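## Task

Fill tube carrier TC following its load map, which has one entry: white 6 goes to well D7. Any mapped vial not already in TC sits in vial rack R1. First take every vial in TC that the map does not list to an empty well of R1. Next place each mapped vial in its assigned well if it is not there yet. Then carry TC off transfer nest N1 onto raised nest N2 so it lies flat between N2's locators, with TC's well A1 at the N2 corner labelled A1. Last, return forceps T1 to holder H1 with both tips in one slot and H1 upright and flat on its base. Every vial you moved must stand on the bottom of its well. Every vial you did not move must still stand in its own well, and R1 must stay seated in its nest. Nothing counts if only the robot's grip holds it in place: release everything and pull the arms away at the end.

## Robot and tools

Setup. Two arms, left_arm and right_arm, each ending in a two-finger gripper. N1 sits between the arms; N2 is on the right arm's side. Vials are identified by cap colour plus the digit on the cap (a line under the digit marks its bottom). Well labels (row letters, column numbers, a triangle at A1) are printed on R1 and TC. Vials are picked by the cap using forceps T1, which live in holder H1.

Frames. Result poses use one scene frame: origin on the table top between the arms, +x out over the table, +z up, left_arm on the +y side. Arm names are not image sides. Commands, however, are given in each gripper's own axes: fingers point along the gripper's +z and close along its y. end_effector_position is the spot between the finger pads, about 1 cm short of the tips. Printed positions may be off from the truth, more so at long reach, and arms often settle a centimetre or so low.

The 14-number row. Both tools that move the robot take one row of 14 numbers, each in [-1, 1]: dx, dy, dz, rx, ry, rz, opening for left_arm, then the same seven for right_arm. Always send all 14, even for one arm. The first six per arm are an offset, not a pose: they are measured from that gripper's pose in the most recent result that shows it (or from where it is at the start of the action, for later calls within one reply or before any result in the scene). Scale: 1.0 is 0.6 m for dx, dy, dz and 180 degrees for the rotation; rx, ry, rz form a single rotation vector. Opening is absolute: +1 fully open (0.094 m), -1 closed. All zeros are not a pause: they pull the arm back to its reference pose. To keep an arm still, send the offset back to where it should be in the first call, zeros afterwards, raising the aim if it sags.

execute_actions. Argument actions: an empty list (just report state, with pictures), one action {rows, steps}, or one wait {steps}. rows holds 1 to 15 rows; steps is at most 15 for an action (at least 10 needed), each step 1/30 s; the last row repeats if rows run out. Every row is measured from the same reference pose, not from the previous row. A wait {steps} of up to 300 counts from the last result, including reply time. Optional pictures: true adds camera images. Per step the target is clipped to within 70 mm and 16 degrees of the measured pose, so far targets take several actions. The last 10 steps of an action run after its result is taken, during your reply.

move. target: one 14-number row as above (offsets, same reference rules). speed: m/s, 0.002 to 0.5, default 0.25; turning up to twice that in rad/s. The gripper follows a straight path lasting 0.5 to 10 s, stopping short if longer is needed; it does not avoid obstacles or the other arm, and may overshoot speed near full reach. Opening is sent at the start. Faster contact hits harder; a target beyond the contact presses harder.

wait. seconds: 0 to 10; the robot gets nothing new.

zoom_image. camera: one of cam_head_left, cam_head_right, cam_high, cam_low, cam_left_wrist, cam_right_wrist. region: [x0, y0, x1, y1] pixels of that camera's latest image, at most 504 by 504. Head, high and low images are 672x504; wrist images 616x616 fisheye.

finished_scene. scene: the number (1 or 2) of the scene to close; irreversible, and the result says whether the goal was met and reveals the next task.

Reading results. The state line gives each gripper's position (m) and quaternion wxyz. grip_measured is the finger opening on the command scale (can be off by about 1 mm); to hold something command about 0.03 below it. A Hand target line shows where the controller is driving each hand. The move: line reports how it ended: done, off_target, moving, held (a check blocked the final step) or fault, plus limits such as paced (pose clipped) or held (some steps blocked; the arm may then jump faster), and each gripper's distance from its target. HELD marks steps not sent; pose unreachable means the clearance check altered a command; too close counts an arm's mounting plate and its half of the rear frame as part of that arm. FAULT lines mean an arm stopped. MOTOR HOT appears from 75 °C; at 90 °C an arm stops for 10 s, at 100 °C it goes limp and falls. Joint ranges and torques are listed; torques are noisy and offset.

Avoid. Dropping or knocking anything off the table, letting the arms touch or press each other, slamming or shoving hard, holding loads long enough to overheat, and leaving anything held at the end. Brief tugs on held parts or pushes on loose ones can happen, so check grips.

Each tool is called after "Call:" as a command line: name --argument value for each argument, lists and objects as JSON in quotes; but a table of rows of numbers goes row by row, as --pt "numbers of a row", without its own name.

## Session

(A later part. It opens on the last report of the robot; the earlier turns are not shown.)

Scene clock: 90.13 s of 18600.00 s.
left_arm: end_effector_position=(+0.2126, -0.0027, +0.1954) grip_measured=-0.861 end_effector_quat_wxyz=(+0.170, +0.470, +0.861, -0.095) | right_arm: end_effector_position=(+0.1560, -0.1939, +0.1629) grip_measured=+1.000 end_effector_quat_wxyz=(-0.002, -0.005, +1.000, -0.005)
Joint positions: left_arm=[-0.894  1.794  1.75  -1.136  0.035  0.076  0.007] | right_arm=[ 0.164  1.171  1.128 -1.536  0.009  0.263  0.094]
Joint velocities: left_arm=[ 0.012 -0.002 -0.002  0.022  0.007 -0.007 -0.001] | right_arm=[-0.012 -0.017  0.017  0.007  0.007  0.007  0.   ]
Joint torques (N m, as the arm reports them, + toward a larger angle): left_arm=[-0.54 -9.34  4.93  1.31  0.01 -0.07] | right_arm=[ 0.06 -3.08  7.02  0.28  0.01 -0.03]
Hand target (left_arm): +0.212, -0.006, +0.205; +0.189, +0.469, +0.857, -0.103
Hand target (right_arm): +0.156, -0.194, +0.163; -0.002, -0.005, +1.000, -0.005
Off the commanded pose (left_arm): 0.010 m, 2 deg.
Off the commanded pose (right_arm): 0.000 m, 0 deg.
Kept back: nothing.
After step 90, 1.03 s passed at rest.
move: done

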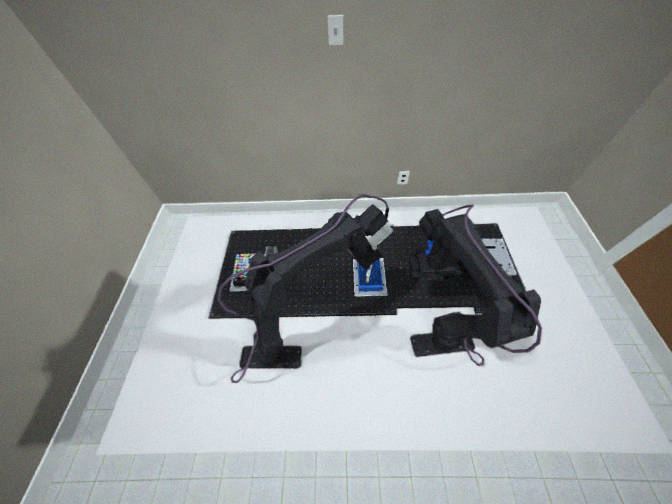

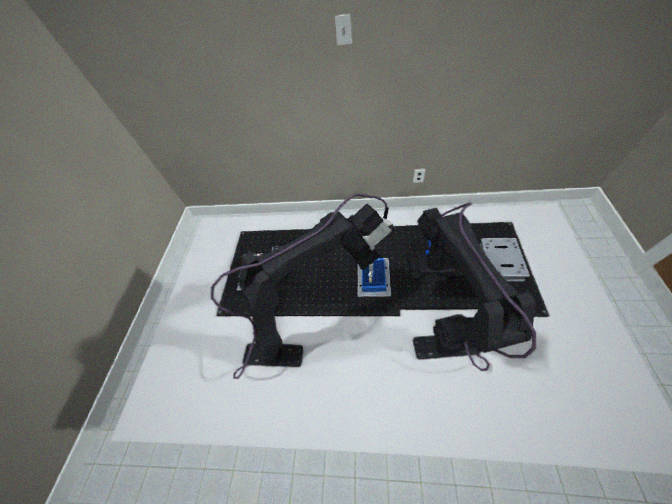

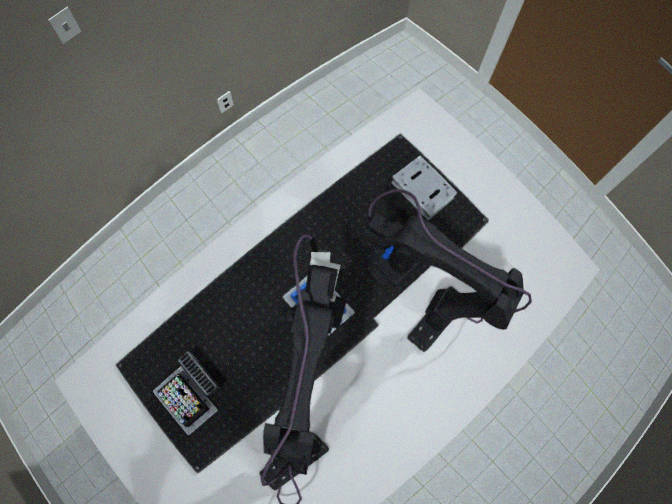

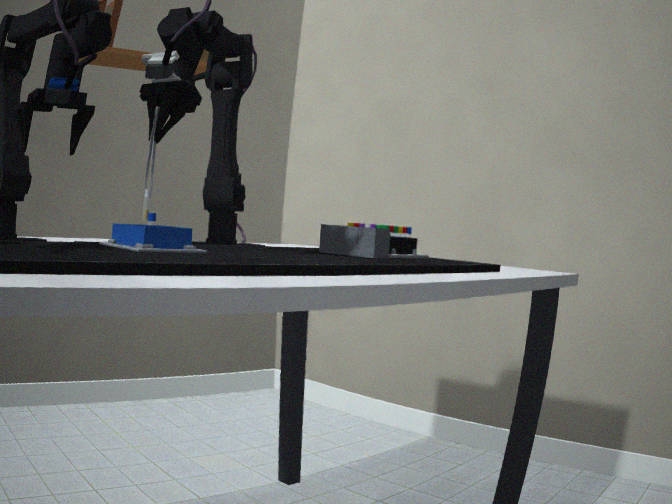

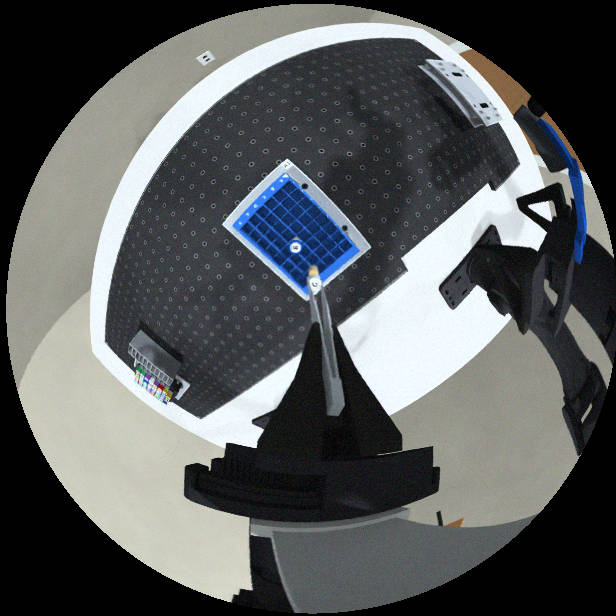

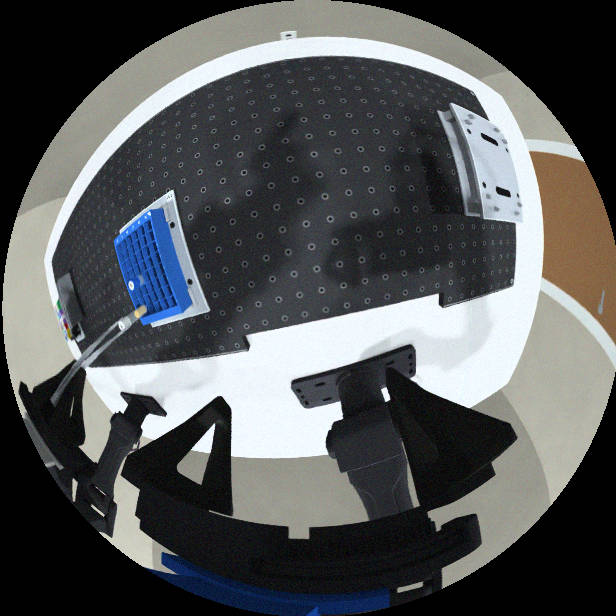

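Call:
execute_actions --actions '[{"rows": [[-0.004,0.0005,0.0026,-0.0003,-0.0026,0.0001,-0.87,0,0,0,0,0,0,1],[-0.0079,0.001,0.0052,-0.0005,-0.0051,0.0002,-0.87,0,0,0,0,0,0,1],[-0.0088,0.0011,0.0062,-0.0005,-0.0055,0.0002,-0.87,0,0,0,0,0,0,1],[-0.0097,0.0013,0.0073,-0.0006,-0.006,0.0002,-0.87,0,0,0,0,0,0,1],[-0.0106,0.0014,0.0083,-0.0006,-0.0064,0.0003,-0.87,0,0,0,0,0,0,1],[-0.0116,0.0015,0.0094,-0.0007,-0.0069,0.0003,-0.87,0,0,0,0,0,0,1],[-0.0125,0.0017,0.0104,-0.0007,-0.0073,0.0003,-0.87,0,0,0,0,0,0,1],[-0.0134,0.0018,0.0115,-0.0008,-0.0078,0.0003,-0.87,0,0,0,0,0,0,1],[-0.0143,0.0019,0.0125,-0.0008,-0.0082,0.0004,-0.87,0,0,0,0,0,0,1],[-0.0152,0.0021,0.0135,-0.0008,-0.0087,0.0004,-0.87,0,0,0,0,0,0,1],[-0.0161,0.0022,0.0146,-0.0009,-0.0091,0.0004,-0.87,0,0,0,0,0,0,1],[-0.017,0.0023,0.0156,-0.0009,-0.0096,0.0004,-0.87,0,0,0,0,0,0,1],[-0.018,0.0025,0.0167,-0.001,-0.01,0.0004,-0.87,0,0,0,0,0,0,1],[-0.0189,0.0026,0.0177,-0.001,-0.0105,0.0005,-0.87,0,0,0,0,0,0,1]], "steps": 15}]'

Call:
execute_actions --actions '[{"steps": 25}]' --pictures true

Call:
zoom_image --camera "cam_left_wrist" --region '[270, 220, 360, 310]'

Call:
zoom_image --camera "cam_right_wrist" --region '[100, 250, 190, 340]'

Scene clock: 94.77 s of 18600.00 s.
left_arm: end_effector_position=(+0.2131, -0.0033, +0.1956) grip_measured=-0.861 end_effector_quat_wxyz=(+0.171, +0.470, +0.861, -0.095) | right_arm: end_effector_position=(+0.1560, -0.1939, +0.1629) grip_measured=+1.000 end_effector_quat_wxyz=(-0.002, -0.005, +1.000, -0.005)
Joint positions: left_arm=[-0.894  1.794  1.75  -1.133  0.035  0.076  0.007] | right_arm=[ 0.164  1.171  1.128 -1.536  0.009  0.263  0.094]
Joint velocities: left_arm=[ 0.017 -0.007  0.012  0.081 -0.051 -0.066  0.001] | right_arm=[ 0.012  0.002 -0.007  0.037  0.022  0.037  0.   ]
Joint torques (N m, as the arm reports them, + toward a larger angle): left_arm=[ 0.   -6.78  5.39  1.3   0.04  0.01] | right_arm=[ 0.12 -3.02  7.09  0.29  0.02 -0.03]
Steps of this call (steps 1 to 90: nothing new was sent; then 1.47 s passed at rest; steps 91 to 95: the first 5 steps of this action). Readings (end_effector_position):
91: left_arm (+0.2128, -0.0030, +0.1955) | right_arm (+0.1560, -0.1939, +0.1629)
92: left_arm (+0.2128, -0.0030, +0.1955) | right_arm (+0.1560, -0.1939, +0.1629)
94: left_arm (+0.2129, -0.0031, +0.1955) | right_arm (+0.1560, -0.1939, +0.1629)
95: the state above

Scene clock: 95.60 s of 18600.00 s.
left_arm: end_effector_position=(+0.2186, -0.0105, +0.1912) grip_measured=-0.861 end_effector_quat_wxyz=(+0.178, +0.469, +0.859, -0.098) | right_arm: end_effector_position=(+0.1560, -0.1939, +0.1629) grip_measured=+1.000 end_effector_quat_wxyz=(-0.002, -0.005, +1.000, -0.005)
Joint positions: left_arm=[-0.894  1.813  1.75  -1.099  0.035  0.076  0.007] | right_arm=[ 0.164  1.171  1.128 -1.536  0.009  0.263  0.094]
Joint velocities: left_arm=[-0.012 -0.007 -0.017 -0.037  0.022 -0.051  0.   ] | right_arm=[-0.007 -0.002  0.007 -0.066  0.066  0.037  0.   ]
Joint torques (N m, as the arm reports them, + toward a larger angle): left_arm=[ 0.08 -7.4   5.23  1.3   0.03 -0.01] | right_arm=[ 0.07 -3.01  7.07  0.29  0.02 -0.02]
Hand target (left_arm): +0.222, -0.014, +0.190; +0.185, +0.468, +0.858, -0.101
Hand target (right_arm): +0.156, -0.194, +0.163; -0.002, -0.005, +1.000, -0.005
Off the commanded pose (left_arm): 0.005 m, 1 deg.
Off the commanded pose (right_arm): 0.000 m, 0 deg.
Kept back: nothing.
Steps of this call (steps 1 to 10: the last 10 steps of your previous action; steps 11 to 25: nothing new was sent). Readings (end_effector_position):
1: left_arm (+0.2133, -0.0036, +0.1958) | right_arm (+0.1560, -0.1939, +0.1629)
2: left_arm (+0.2135, -0.0039, +0.1959) | right_arm (+0.1560, -0.1939, +0.1629)
4: left_arm (+0.2143, -0.0049, +0.1956) | right_arm (+0.1560, -0.1939, +0.1629)
8: left_arm (+0.2162, -0.0075, +0.1929) | right_arm (+0.1560, -0.1939, +0.1629)
25: the state above

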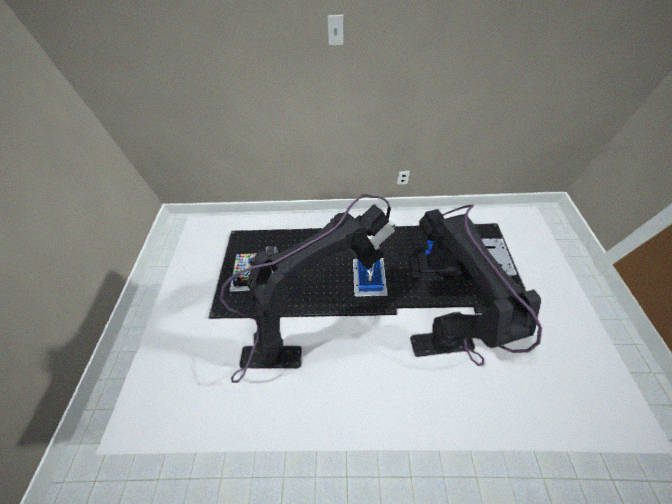

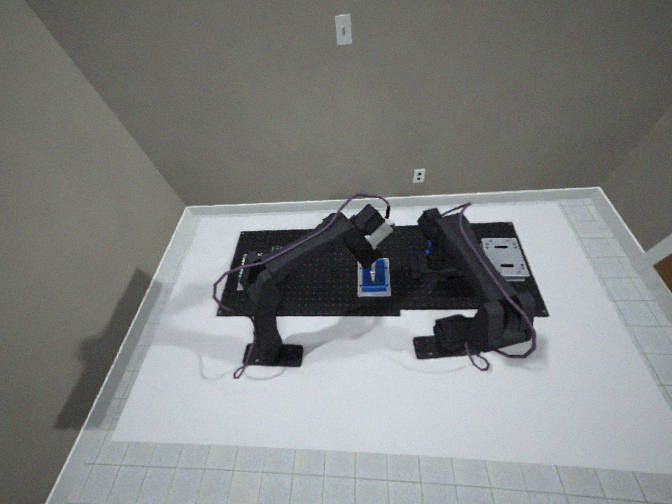

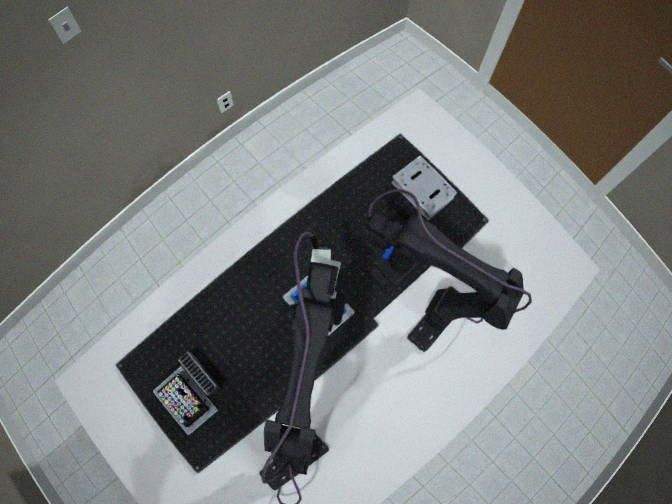

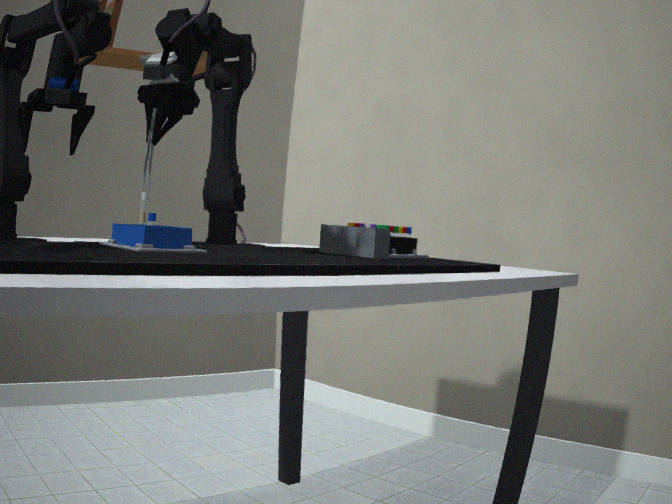

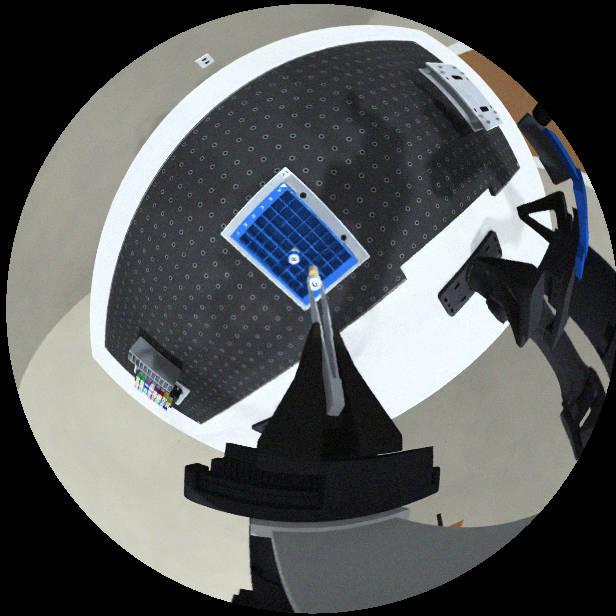

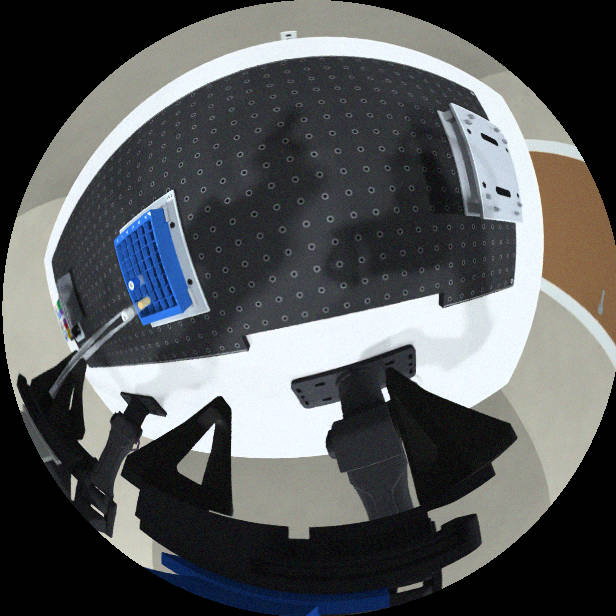

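Region (270, 220, 360, 310) of cam_left_wrist's 616x616 image, scaled by 5.600, with more detail than that image has.

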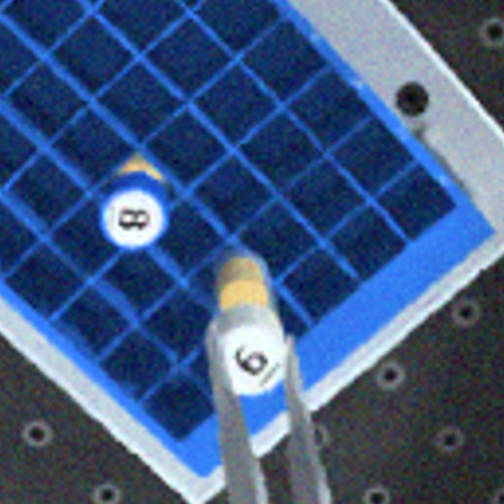

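Region (100, 250, 190, 340) of cam_right_wrist's 616x616 image, scaled by 5.600, with more detail than that image has.

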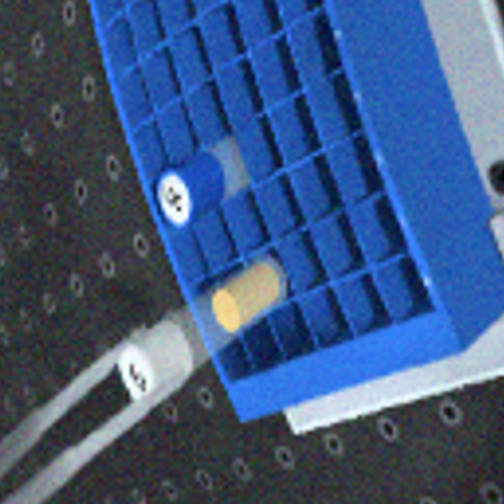

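Call:
zoom_image --camera "cam_left_wrist" --region '[290, 248, 335, 293]'

Region (290, 248, 335, 293) of cam_left_wrist's 616x616 image, scaled by 11.200, with more detail than that image has.

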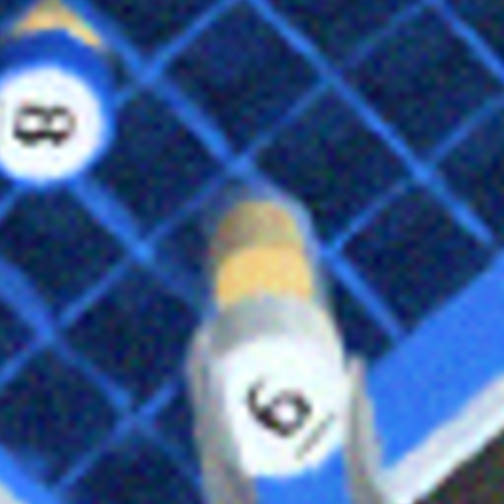

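Call:
execute_actions --actions '[{"rows": [[0,0.001,0,-0.0013,0,0,-0.87,0,0,0,0,0,0,1],[0,0.002,0,-0.0026,0,0,-0.87,0,0,0,0,0,0,1],[0,0.003,0,-0.0039,0,0,-0.87,0,0,0,0,0,0,1],[0,0.0035,0,-0.0046,0,0,-0.87,0,0,0,0,0,0,1],[0,0.004,0,-0.0052,0,0,-0.87,0,0,0,0,0,0,1],[0,0.0043,0,-0.0056,0,0,-0.87,0,0,0,0,0,0,1],[0,0.0046,0,-0.006,0,0,-0.87,0,0,0,0,0,0,1],[0,0.0049,0,-0.0064,0,0,-0.87,0,0,0,0,0,0,1],[0,0.0052,0,-0.0068,0,0,-0.87,0,0,0,0,0,0,1],[0,0.0055,0,-0.0072,0,0,-0.87,0,0,0,0,0,0,1],[0,0.0058,0,-0.0076,0,0,-0.87,0,0,0,0,0,0,1]], "steps": 15}]'

Call:
execute_actions --actions '[{"steps": 25}]' --pictures false

Scene clock: 99.73 s of 18600.00 s.
left_arm: end_effector_position=(+0.2189, -0.0104, +0.1912) grip_measured=-0.861 end_effector_quat_wxyz=(+0.178, +0.469, +0.859, -0.097) | right_arm: end_effector_position=(+0.1560, -0.1939, +0.1629) grip_measured=+1.000 end_effector_quat_wxyz=(-0.002, -0.005, +1.000, -0.005)
Joint positions: left_arm=[-0.894  1.813  1.75  -1.099  0.033  0.076  0.007] | right_arm=[ 0.164  1.171  1.128 -1.536  0.009  0.263  0.094]
Joint velocities: left_arm=[-0.012  0.007 -0.007  0.007 -0.037  0.007 -0.001] | right_arm=[-0.012  0.002 -0.002 -0.022 -0.022 -0.037  0.   ]
Joint torques (N m, as the arm reports them, + toward a larger angle): left_arm=[-0.1  -7.62  5.71  1.09 -0.1  -0.04] | right_arm=[ 0.06 -3.07  7.06  0.29  0.01 -0.04]
Steps of this call (steps 1 to 90: nothing new was sent; then 0.97 s passed at rest; steps 91 to 95: the first 5 steps of this action). Readings (end_effector_position):
91: left_arm (+0.2187, -0.0106, +0.1912) | right_arm (+0.1560, -0.1939, +0.1629)
92: left_arm (+0.2187, -0.0106, +0.1912) | right_arm (+0.1560, -0.1939, +0.1629)
94: left_arm (+0.2188, -0.0105, +0.1912) | right_arm (+0.1560, -0.1939, +0.1629)
95: the state above

Scene clock: 100.57 s of 18600.00 s.
left_arm: end_effector_position=(+0.2205, -0.0092, +0.1911) grip_measured=-0.861 end_effector_quat_wxyz=(+0.181, +0.468, +0.860, -0.092) | right_arm: end_effector_position=(+0.1560, -0.1939, +0.1629) grip_measured=+1.000 end_effector_quat_wxyz=(-0.002, -0.005, +1.000, -0.005)
Joint positions: left_arm=[-0.894  1.813  1.75  -1.099  0.022  0.076  0.007] | right_arm=[ 0.164  1.171  1.128 -1.536  0.009  0.263  0.094]
Joint velocities: left_arm=[-0.007  0.007  0.012  0.007 -0.066  0.081 -0.001] | right_arm=[-0.007 -0.007  0.002 -0.051 -0.022 -0.095  0.   ]
Joint torques (N m, as the arm reports them, + toward a larger angle): left_arm=[-0.19 -7.69  5.69  1.1  -0.12 -0.04] | right_arm=[ 0.05 -3.12  7.1   0.3   0.02 -0.02]
Hand target (left_arm): +0.222, -0.009, +0.191; +0.183, +0.467, +0.861, -0.088
Hand target (right_arm): +0.156, -0.194, +0.163; -0.002, -0.005, +1.000, -0.005
Off the commanded pose (left_arm): 0.001 m, 1 deg.
Off the commanded pose (right_arm): 0.000 m, 0 deg.
Kept back: nothing.
Steps of this call (steps 1 to 10: the last 10 steps of your previous action; steps 11 to 25: nothing new was sent). Readings (end_effector_position):
1: left_arm (+0.2190, -0.0103, +0.1912) | right_arm (+0.1560, -0.1939, +0.1629)
2: left_arm (+0.2192, -0.0102, +0.1912) | right_arm (+0.1560, -0.1939, +0.1629)
4: left_arm (+0.2195, -0.0100, +0.1912) | right_arm (+0.1560, -0.1939, +0.1629)
8: left_arm (+0.2201, -0.0095, +0.1911) | right_arm (+0.1560, -0.1939, +0.1629)
25: the state above

Call:
execute_actions --actions '[{"rows": [[0,-0.001,0,0.0011,0,0,-0.87,0,0,0,0,0,0,1],[0,-0.002,0,0.0022,0,0,-0.87,0,0,0,0,0,0,1],[0,-0.003,0,0.0033,0,0,-0.87,0,0,0,0,0,0,1],[0,-0.0036,0,0.0039,0,0,-0.87,0,0,0,0,0,0,1],[0,-0.0042,0,0.0046,0,0,-0.87,0,0,0,0,0,0,1],[0,-0.0048,0,0.0052,0,0,-0.87,0,0,0,0,0,0,1],[0,-0.0054,0,0.0059,0,0,-0.87,0,0,0,0,0,0,1]], "steps": 12}]'

Call:
execute_actions --actions '[{"steps": 25}]' --pictures true

Call:
zoom_image --camera "cam_left_wrist" --region '[290, 248, 335, 293]'

Scene clock: 101.43 s of 18600.00 s.
left_arm: end_effector_position=(+0.2205, -0.0092, +0.1911) grip_measured=-0.861 end_effector_quat_wxyz=(+0.181, +0.468, +0.860, -0.092) | right_arm: end_effector_position=(+0.1560, -0.1939, +0.1629) grip_measured=+1.000 end_effector_quat_wxyz=(-0.002, -0.005, +1.000, -0.005)
Joint positions: left_arm=[-0.894  1.813  1.75  -1.099  0.022  0.076  0.007] | right_arm=[ 0.164  1.171  1.128 -1.536  0.009  0.263  0.094]
Joint velocities: left_arm=[-0.002 -0.012  0.012  0.051 -0.037 -0.051  0.002] | right_arm=[ 0.002  0.007  0.002 -0.037 -0.037 -0.037  0.   ]
Joint torques (N m, as the arm reports them, + toward a larger angle): left_arm=[ 0.01 -7.62  5.84  1.08  0.12 -0.01] | right_arm=[ 0.02 -3.09  7.08  0.29 -0.01 -0.04]
Steps of this call (steps 1 to 24: nothing new was sent; steps 25 to 26: the first 2 steps of this action). Readings (end_effector_position):
25: left_arm (+0.2205, -0.0092, +0.1911) | right_arm (+0.1560, -0.1939, +0.1629)
26: the state above

Scene clock: 102.27 s of 18600.00 s.
left_arm: end_effector_position=(+0.2194, -0.0100, +0.1912) grip_measured=-0.861 end_effector_quat_wxyz=(+0.179, +0.469, +0.860, -0.096) | right_arm: end_effector_position=(+0.1560, -0.1939, +0.1629) grip_measured=+1.000 end_effector_quat_wxyz=(-0.002, -0.005, +1.000, -0.005)
Joint positions: left_arm=[-0.894  1.813  1.75  -1.099  0.029  0.076  0.007] | right_arm=[ 0.164  1.171  1.128 -1.536  0.009  0.263  0.094]
Joint velocities: left_arm=[ 0.007  0.012 -0.032  0.037 -0.022 -0.022 -0.   ] | right_arm=[-0.002 -0.007 -0.012 -0.037  0.022 -0.007  0.   ]
Joint torques (N m, as the arm reports them, + toward a larger angle): left_arm=[ 0.06 -7.61  5.85  1.08  0.18  0.  ] | right_arm=[ 0.07 -3.06  7.07  0.28  0.01 -0.01]
Hand target (left_arm): +0.218, -0.011, +0.191; +0.177, +0.470, +0.859, -0.100
Hand target (right_arm): +0.156, -0.194, +0.163; -0.002, -0.005, +1.000, -0.005
Off the commanded pose (left_arm): 0.002 m, 1 deg.
Off the commanded pose (right_arm): 0.000 m, 0 deg.
Kept back: nothing.
Steps of this call (steps 1 to 10: the last 10 steps of your previous action; steps 11 to 25: nothing new was sent). Readings (end_effector_position):
1: left_arm (+0.2205, -0.0092, +0.1911) | right_arm (+0.1560, -0.1939, +0.1629)
2: left_arm (+0.2205, -0.0092, +0.1911) | right_arm (+0.1560, -0.1939, +0.1629)
4: left_arm (+0.2203, -0.0094, +0.1911) | right_arm (+0.1560, -0.1939, +0.1629)
8: left_arm (+0.2197, -0.0098, +0.1912) | right_arm (+0.1560, -0.1939, +0.1629)
25: the state above

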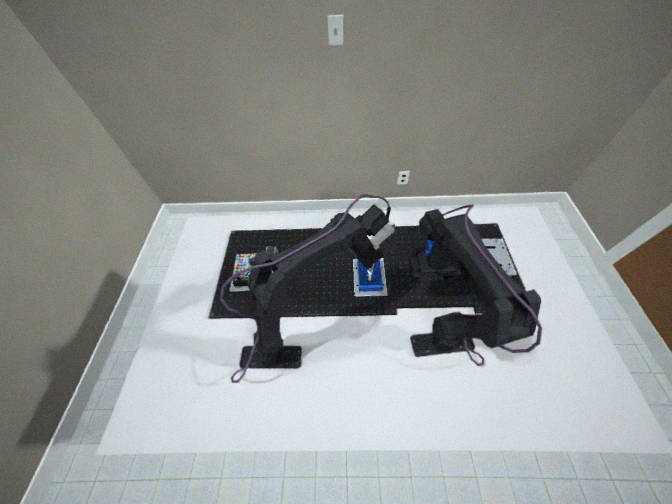

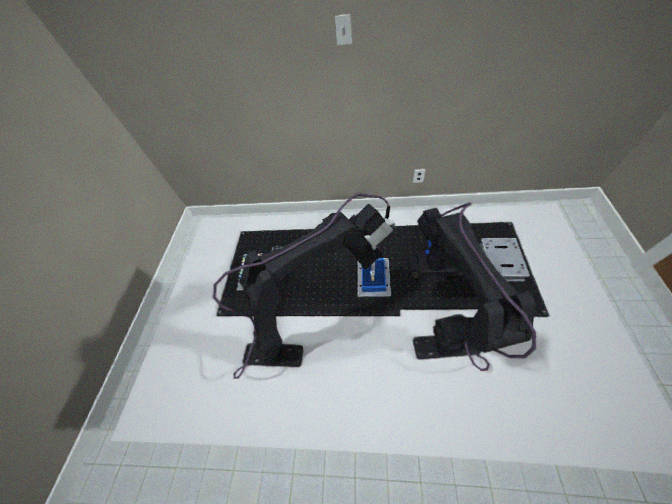

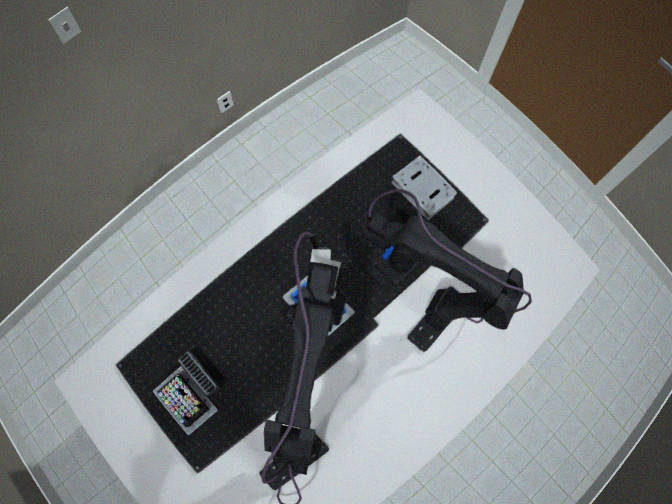

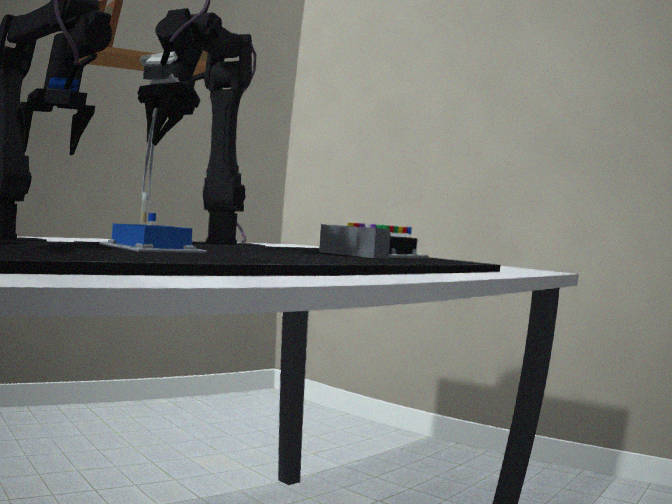

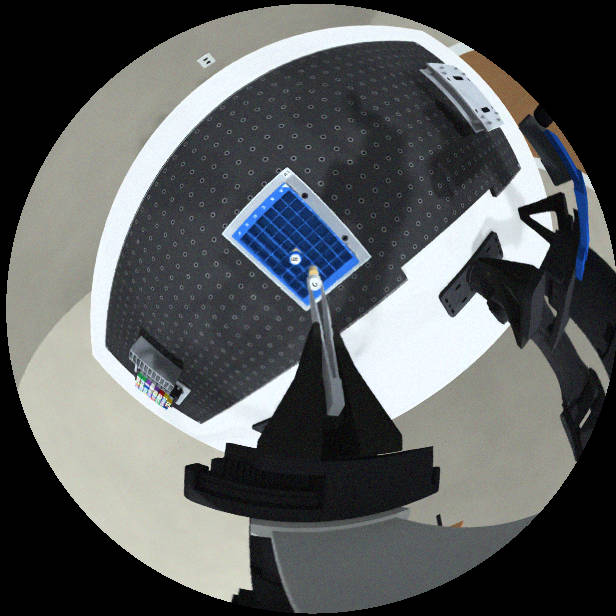

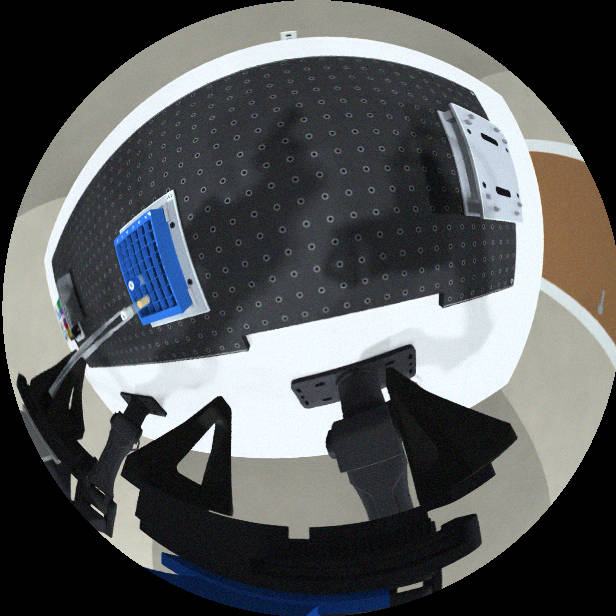

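Region (290, 248, 335, 293) of cam_left_wrist's 616x616 image, scaled by 11.200, with more detail than that image has.

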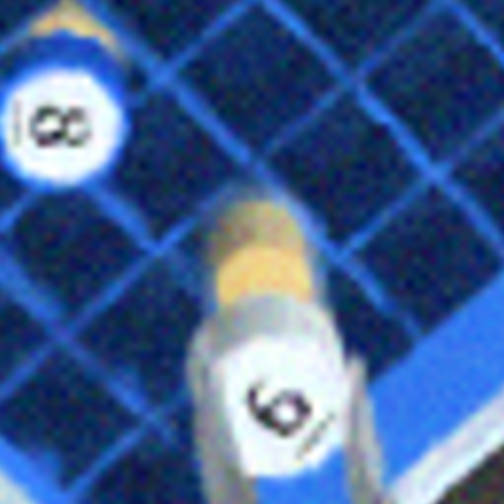

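Call:
execute_actions --actions '[{"rows": [[0.002,-0.0002,0,0.0001,0.0017,0,-0.87,0,0,0,0,0,0,1],[0.004,-0.0003,-0.0001,0.0003,0.0033,-0.0001,-0.87,0,0,0,0,0,0,1],[0.0052,-0.0004,-0.0001,0.0003,0.0043,-0.0001,-0.87,0,0,0,0,0,0,1],[0.006,-0.0005,-0.0001,0.0004,0.005,-0.0001,-0.87,0,0,0,0,0,0,1],[0.0067,-0.0005,-0.0002,0.0004,0.0056,-0.0002,-0.87,0,0,0,0,0,0,1],[0.0074,-0.0006,-0.0002,0.0005,0.0061,-0.0002,-0.87,0,0,0,0,0,0,1],[0.0081,-0.0006,-0.0002,0.0005,0.0067,-0.0002,-0.87,0,0,0,0,0,0,1]], "steps": 12}]'

Call:
execute_actions --actions '[{"steps": 25}]' --pictures false

Scene clock: 103.50 s of 18600.00 s.
left_arm: end_effector_position=(+0.2194, -0.0100, +0.1912) grip_measured=-0.861 end_effector_quat_wxyz=(+0.179, +0.469, +0.860, -0.096) | right_arm: end_effector_position=(+0.1560, -0.1939, +0.1629) grip_measured=+1.000 end_effector_quat_wxyz=(-0.002, -0.005, +1.000, -0.005)
Joint positions: left_arm=[-0.894  1.813  1.75  -1.099  0.029  0.076  0.007] | right_arm=[ 0.164  1.171  1.128 -1.536  0.009  0.263  0.094]
Joint velocities: left_arm=[-0.027  0.012 -0.012  0.007 -0.037  0.066  0.   ] | right_arm=[-0.002 -0.002  0.012  0.007 -0.037  0.007  0.   ]
Joint torques (N m, as the arm reports them, + toward a larger angle): left_arm=[ 0.06 -7.55  5.89  0.96  0.04  0.  ] | right_arm=[ 0.09 -3.03  7.09  0.29  0.01 -0.03]
Steps of this call (steps 1 to 35: nothing new was sent; steps 36 to 37: the first 2 steps of this action). Readings (end_effector_position):
36: left_arm (+0.2194, -0.0100, +0.1912) | right_arm (+0.1560, -0.1939, +0.1629)
37: the state above

Scene clock: 104.33 s of 18600.00 s.
left_arm: end_effector_position=(+0.2180, -0.0082, +0.1902) grip_measured=-0.861 end_effector_quat_wxyz=(+0.175, +0.469, +0.861, -0.094) | right_arm: end_effector_position=(+0.1560, -0.1939, +0.1629) grip_measured=+1.000 end_effector_quat_wxyz=(-0.002, -0.005, +1.000, -0.005)
Joint positions: left_arm=[-0.894  1.813  1.75  -1.109  0.029  0.076  0.007] | right_arm=[ 0.164  1.171  1.128 -1.536  0.009  0.263  0.094]
Joint velocities: left_arm=[ 0.007  0.017 -0.012  0.022 -0.022  0.007  0.   ] | right_arm=[-0.002  0.002 -0.007 -0.066 -0.022  0.022  0.   ]
Joint torques (N m, as the arm reports them, + toward a larger angle): left_arm=[ 0.09 -7.5   6.01  0.93  0.04 -0.01] | right_arm=[ 0.06 -3.06  7.05  0.29  0.01 -0.04]
Hand target (left_arm): +0.217, -0.006, +0.189; +0.170, +0.470, +0.862, -0.092
Hand target (right_arm): +0.156, -0.194, +0.163; -0.002, -0.005, +1.000, -0.005
Off the commanded pose (left_arm): 0.002 m, 1 deg.
Off the commanded pose (right_arm): 0.000 m, 0 deg.
Kept back: nothing.
Steps of this call (steps 1 to 10: the last 10 steps of your previous action; steps 11 to 25: nothing new was sent). Readings (end_effector_position):
1: left_arm (+0.2194, -0.0100, +0.1911) | right_arm (+0.1560, -0.1939, +0.1629)
2: left_arm (+0.2193, -0.0099, +0.1911) | right_arm (+0.1560, -0.1939, +0.1629)
4: left_arm (+0.2190, -0.0095, +0.1909) | right_arm (+0.1560, -0.1939, +0.1629)
8: left_arm (+0.2184, -0.0087, +0.1905) | right_arm (+0.1560, -0.1939, +0.1629)
25: the state above

Call:
execute_actions --actions '[{"rows": [[-0.003,0.0002,0.0001,-0.0002,-0.0025,0.0001,-0.87,0,0,0,0,0,0,1],[-0.006,0.0005,0.0001,-0.0004,-0.005,0.0001,-0.87,0,0,0,0,0,0,1],[-0.008,0.0006,0.0002,-0.0005,-0.0066,0.0002,-0.87,0,0,0,0,0,0,1],[-0.009,0.0007,0.0002,-0.0006,-0.0074,0.0002,-0.87,0,0,0,0,0,0,1],[-0.0097,0.0007,0.0002,-0.0006,-0.008,0.0002,-0.87,0,0,0,0,0,0,1],[-0.0104,0.0008,0.0003,-0.0007,-0.0086,0.0003,-0.87,0,0,0,0,0,0,1]], "steps": 12}]'

Call:
execute_actions --actions '[{"steps": 25}]' --pictures true

Call:
zoom_image --camera "cam_left_wrist" --region '[290, 248, 335, 293]'

Call:
zoom_image --camera "cam_right_wrist" --region '[115, 265, 175, 325]'

Scene clock: 105.20 s of 18600.00 s.
left_arm: end_effector_position=(+0.2180, -0.0082, +0.1902) grip_measured=-0.861 end_effector_quat_wxyz=(+0.175, +0.469, +0.861, -0.094) | right_arm: end_effector_position=(+0.1560, -0.1939, +0.1629) grip_measured=+1.000 end_effector_quat_wxyz=(-0.002, -0.005, +1.000, -0.005)
Joint positions: left_arm=[-0.894  1.813  1.75  -1.109  0.029  0.076  0.007] | right_arm=[ 0.164  1.171  1.128 -1.536  0.009  0.263  0.094]
Joint velocities: left_arm=[-0.012 -0.007  0.012  0.022 -0.022 -0.051 -0.   ] | right_arm=[-0.002 -0.017  0.017 -0.037 -0.007 -0.066  0.   ]
Joint torques (N m, as the arm reports them, + toward a larger angle): left_arm=[ 0.07 -7.67  5.63  1.21  0.04 -0.02] | right_arm=[ 0.09 -3.09  7.04  0.29  0.01 -0.04]
Steps of this call (steps 1 to 24: nothing new was sent; steps 25 to 26: the first 2 steps of this action). Readings (end_effector_position):
25: left_arm (+0.2180, -0.0082, +0.1902) | right_arm (+0.1560, -0.1939, +0.1629)
26: the state above

Scene clock: 106.03 s of 18600.00 s.
left_arm: end_effector_position=(+0.2185, -0.0088, +0.1905) grip_measured=-0.861 end_effector_quat_wxyz=(+0.176, +0.469, +0.860, -0.094) | right_arm: end_effector_position=(+0.1560, -0.1939, +0.1629) grip_measured=+1.000 end_effector_quat_wxyz=(-0.002, -0.005, +1.000, -0.005)
Joint positions: left_arm=[-0.894  1.813  1.75  -1.105  0.029  0.076  0.007] | right_arm=[ 0.164  1.171  1.128 -1.536  0.009  0.263  0.094]
Joint velocities: left_arm=[-0.022  0.002 -0.002  0.037 -0.081 -0.066 -0.   ] | right_arm=[-0.002  0.002 -0.007  0.007 -0.022  0.007  0.   ]
Joint torques (N m, as the arm reports them, + toward a larger angle): left_arm=[ 0.05 -7.74  5.55  1.29  0.03 -0.02] | right_arm=[ 0.13 -3.05  7.08  0.28  0.   -0.02]
Hand target (left_arm): +0.222, -0.013, +0.193; +0.187, +0.468, +0.858, -0.099
Hand target (right_arm): +0.156, -0.194, +0.163; -0.002, -0.005, +1.000, -0.005
Off the commanded pose (left_arm): 0.005 m, 1 deg.
Off the commanded pose (right_arm): 0.000 m, 0 deg.
Kept back: nothing.
Steps of this call (steps 1 to 10: the last 10 steps of your previous action; steps 11 to 25: nothing new was sent). Readings (end_effector_position):
1: left_arm (+0.2180, -0.0082, +0.1902) | right_arm (+0.1560, -0.1939, +0.1629)
2: left_arm (+0.2180, -0.0082, +0.1902) | right_arm (+0.1560, -0.1939, +0.1629)
4: left_arm (+0.2181, -0.0083, +0.1902) | right_arm (+0.1560, -0.1939, +0.1629)
8: left_arm (+0.2184, -0.0086, +0.1904) | right_arm (+0.1560, -0.1939, +0.1629)
25: the state above

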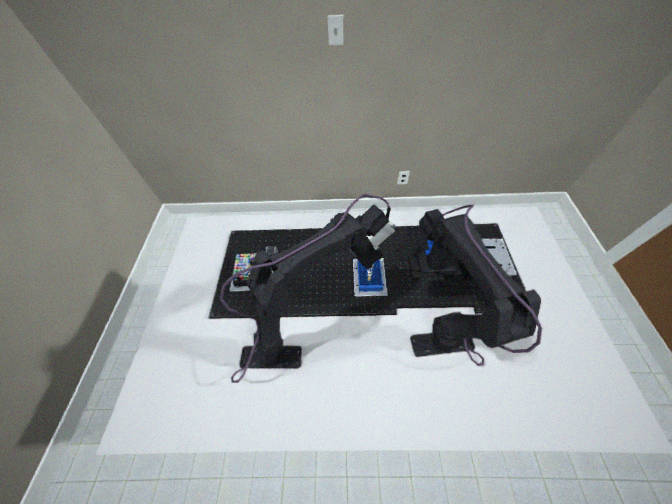

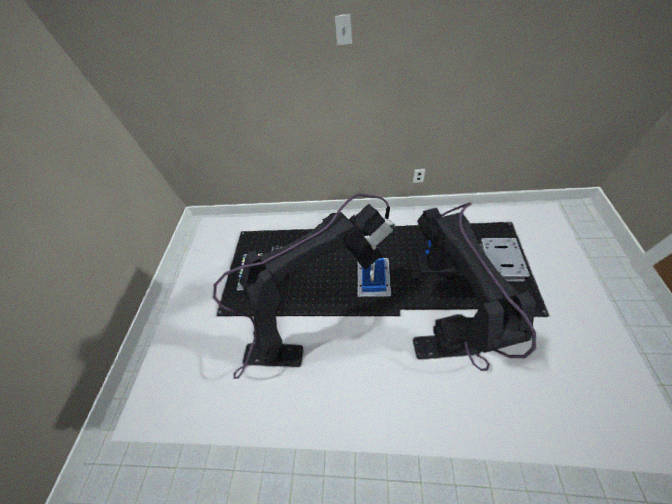

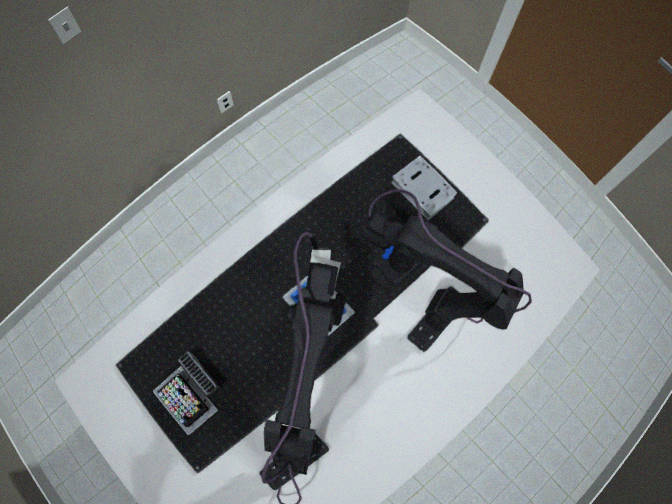

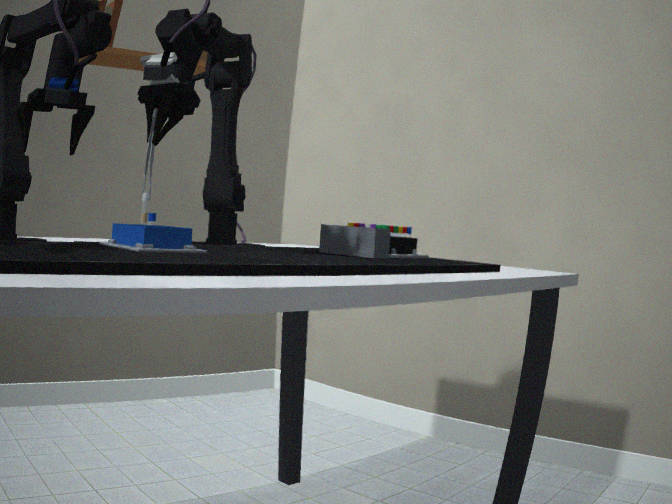

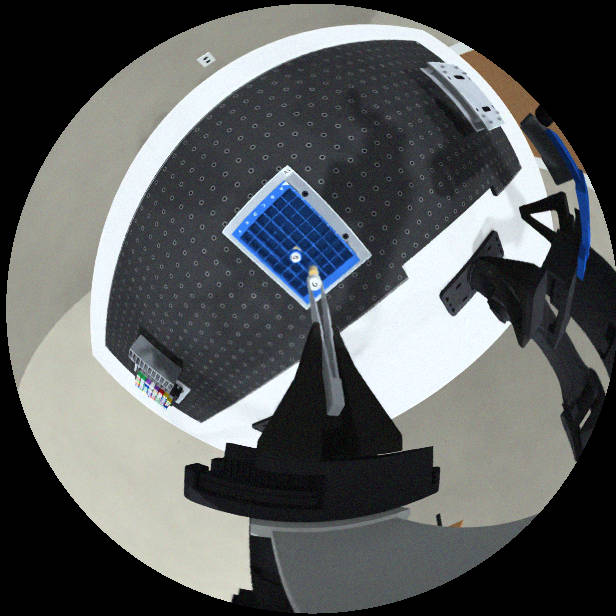

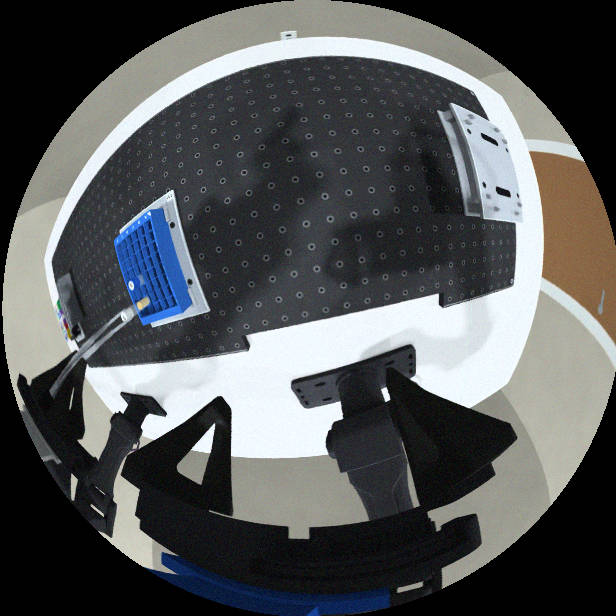

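Region (290, 248, 335, 293) of cam_left_wrist's 616x616 image, scaled by 11.200, with more detail than that image has.

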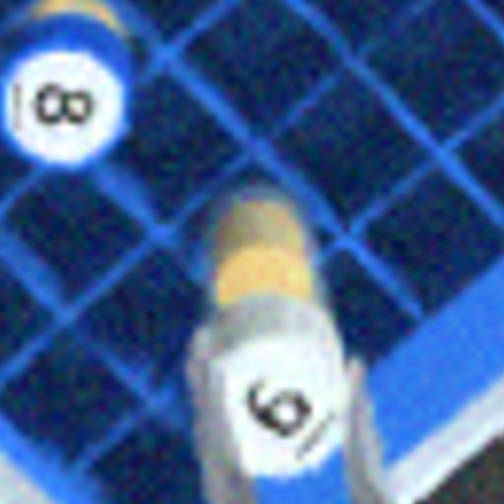

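Region (115, 265, 175, 325) of cam_right_wrist's 616x616 image, scaled by 8.400, with more detail than that image has.

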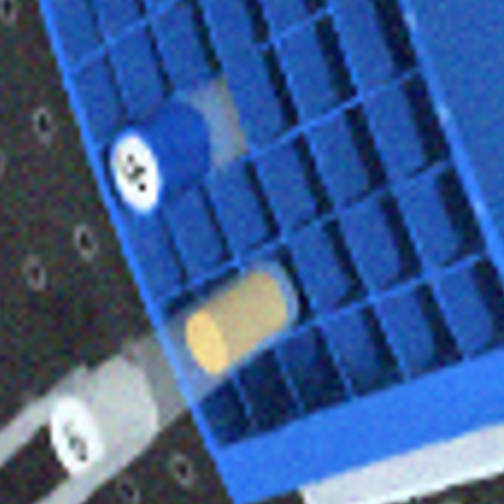

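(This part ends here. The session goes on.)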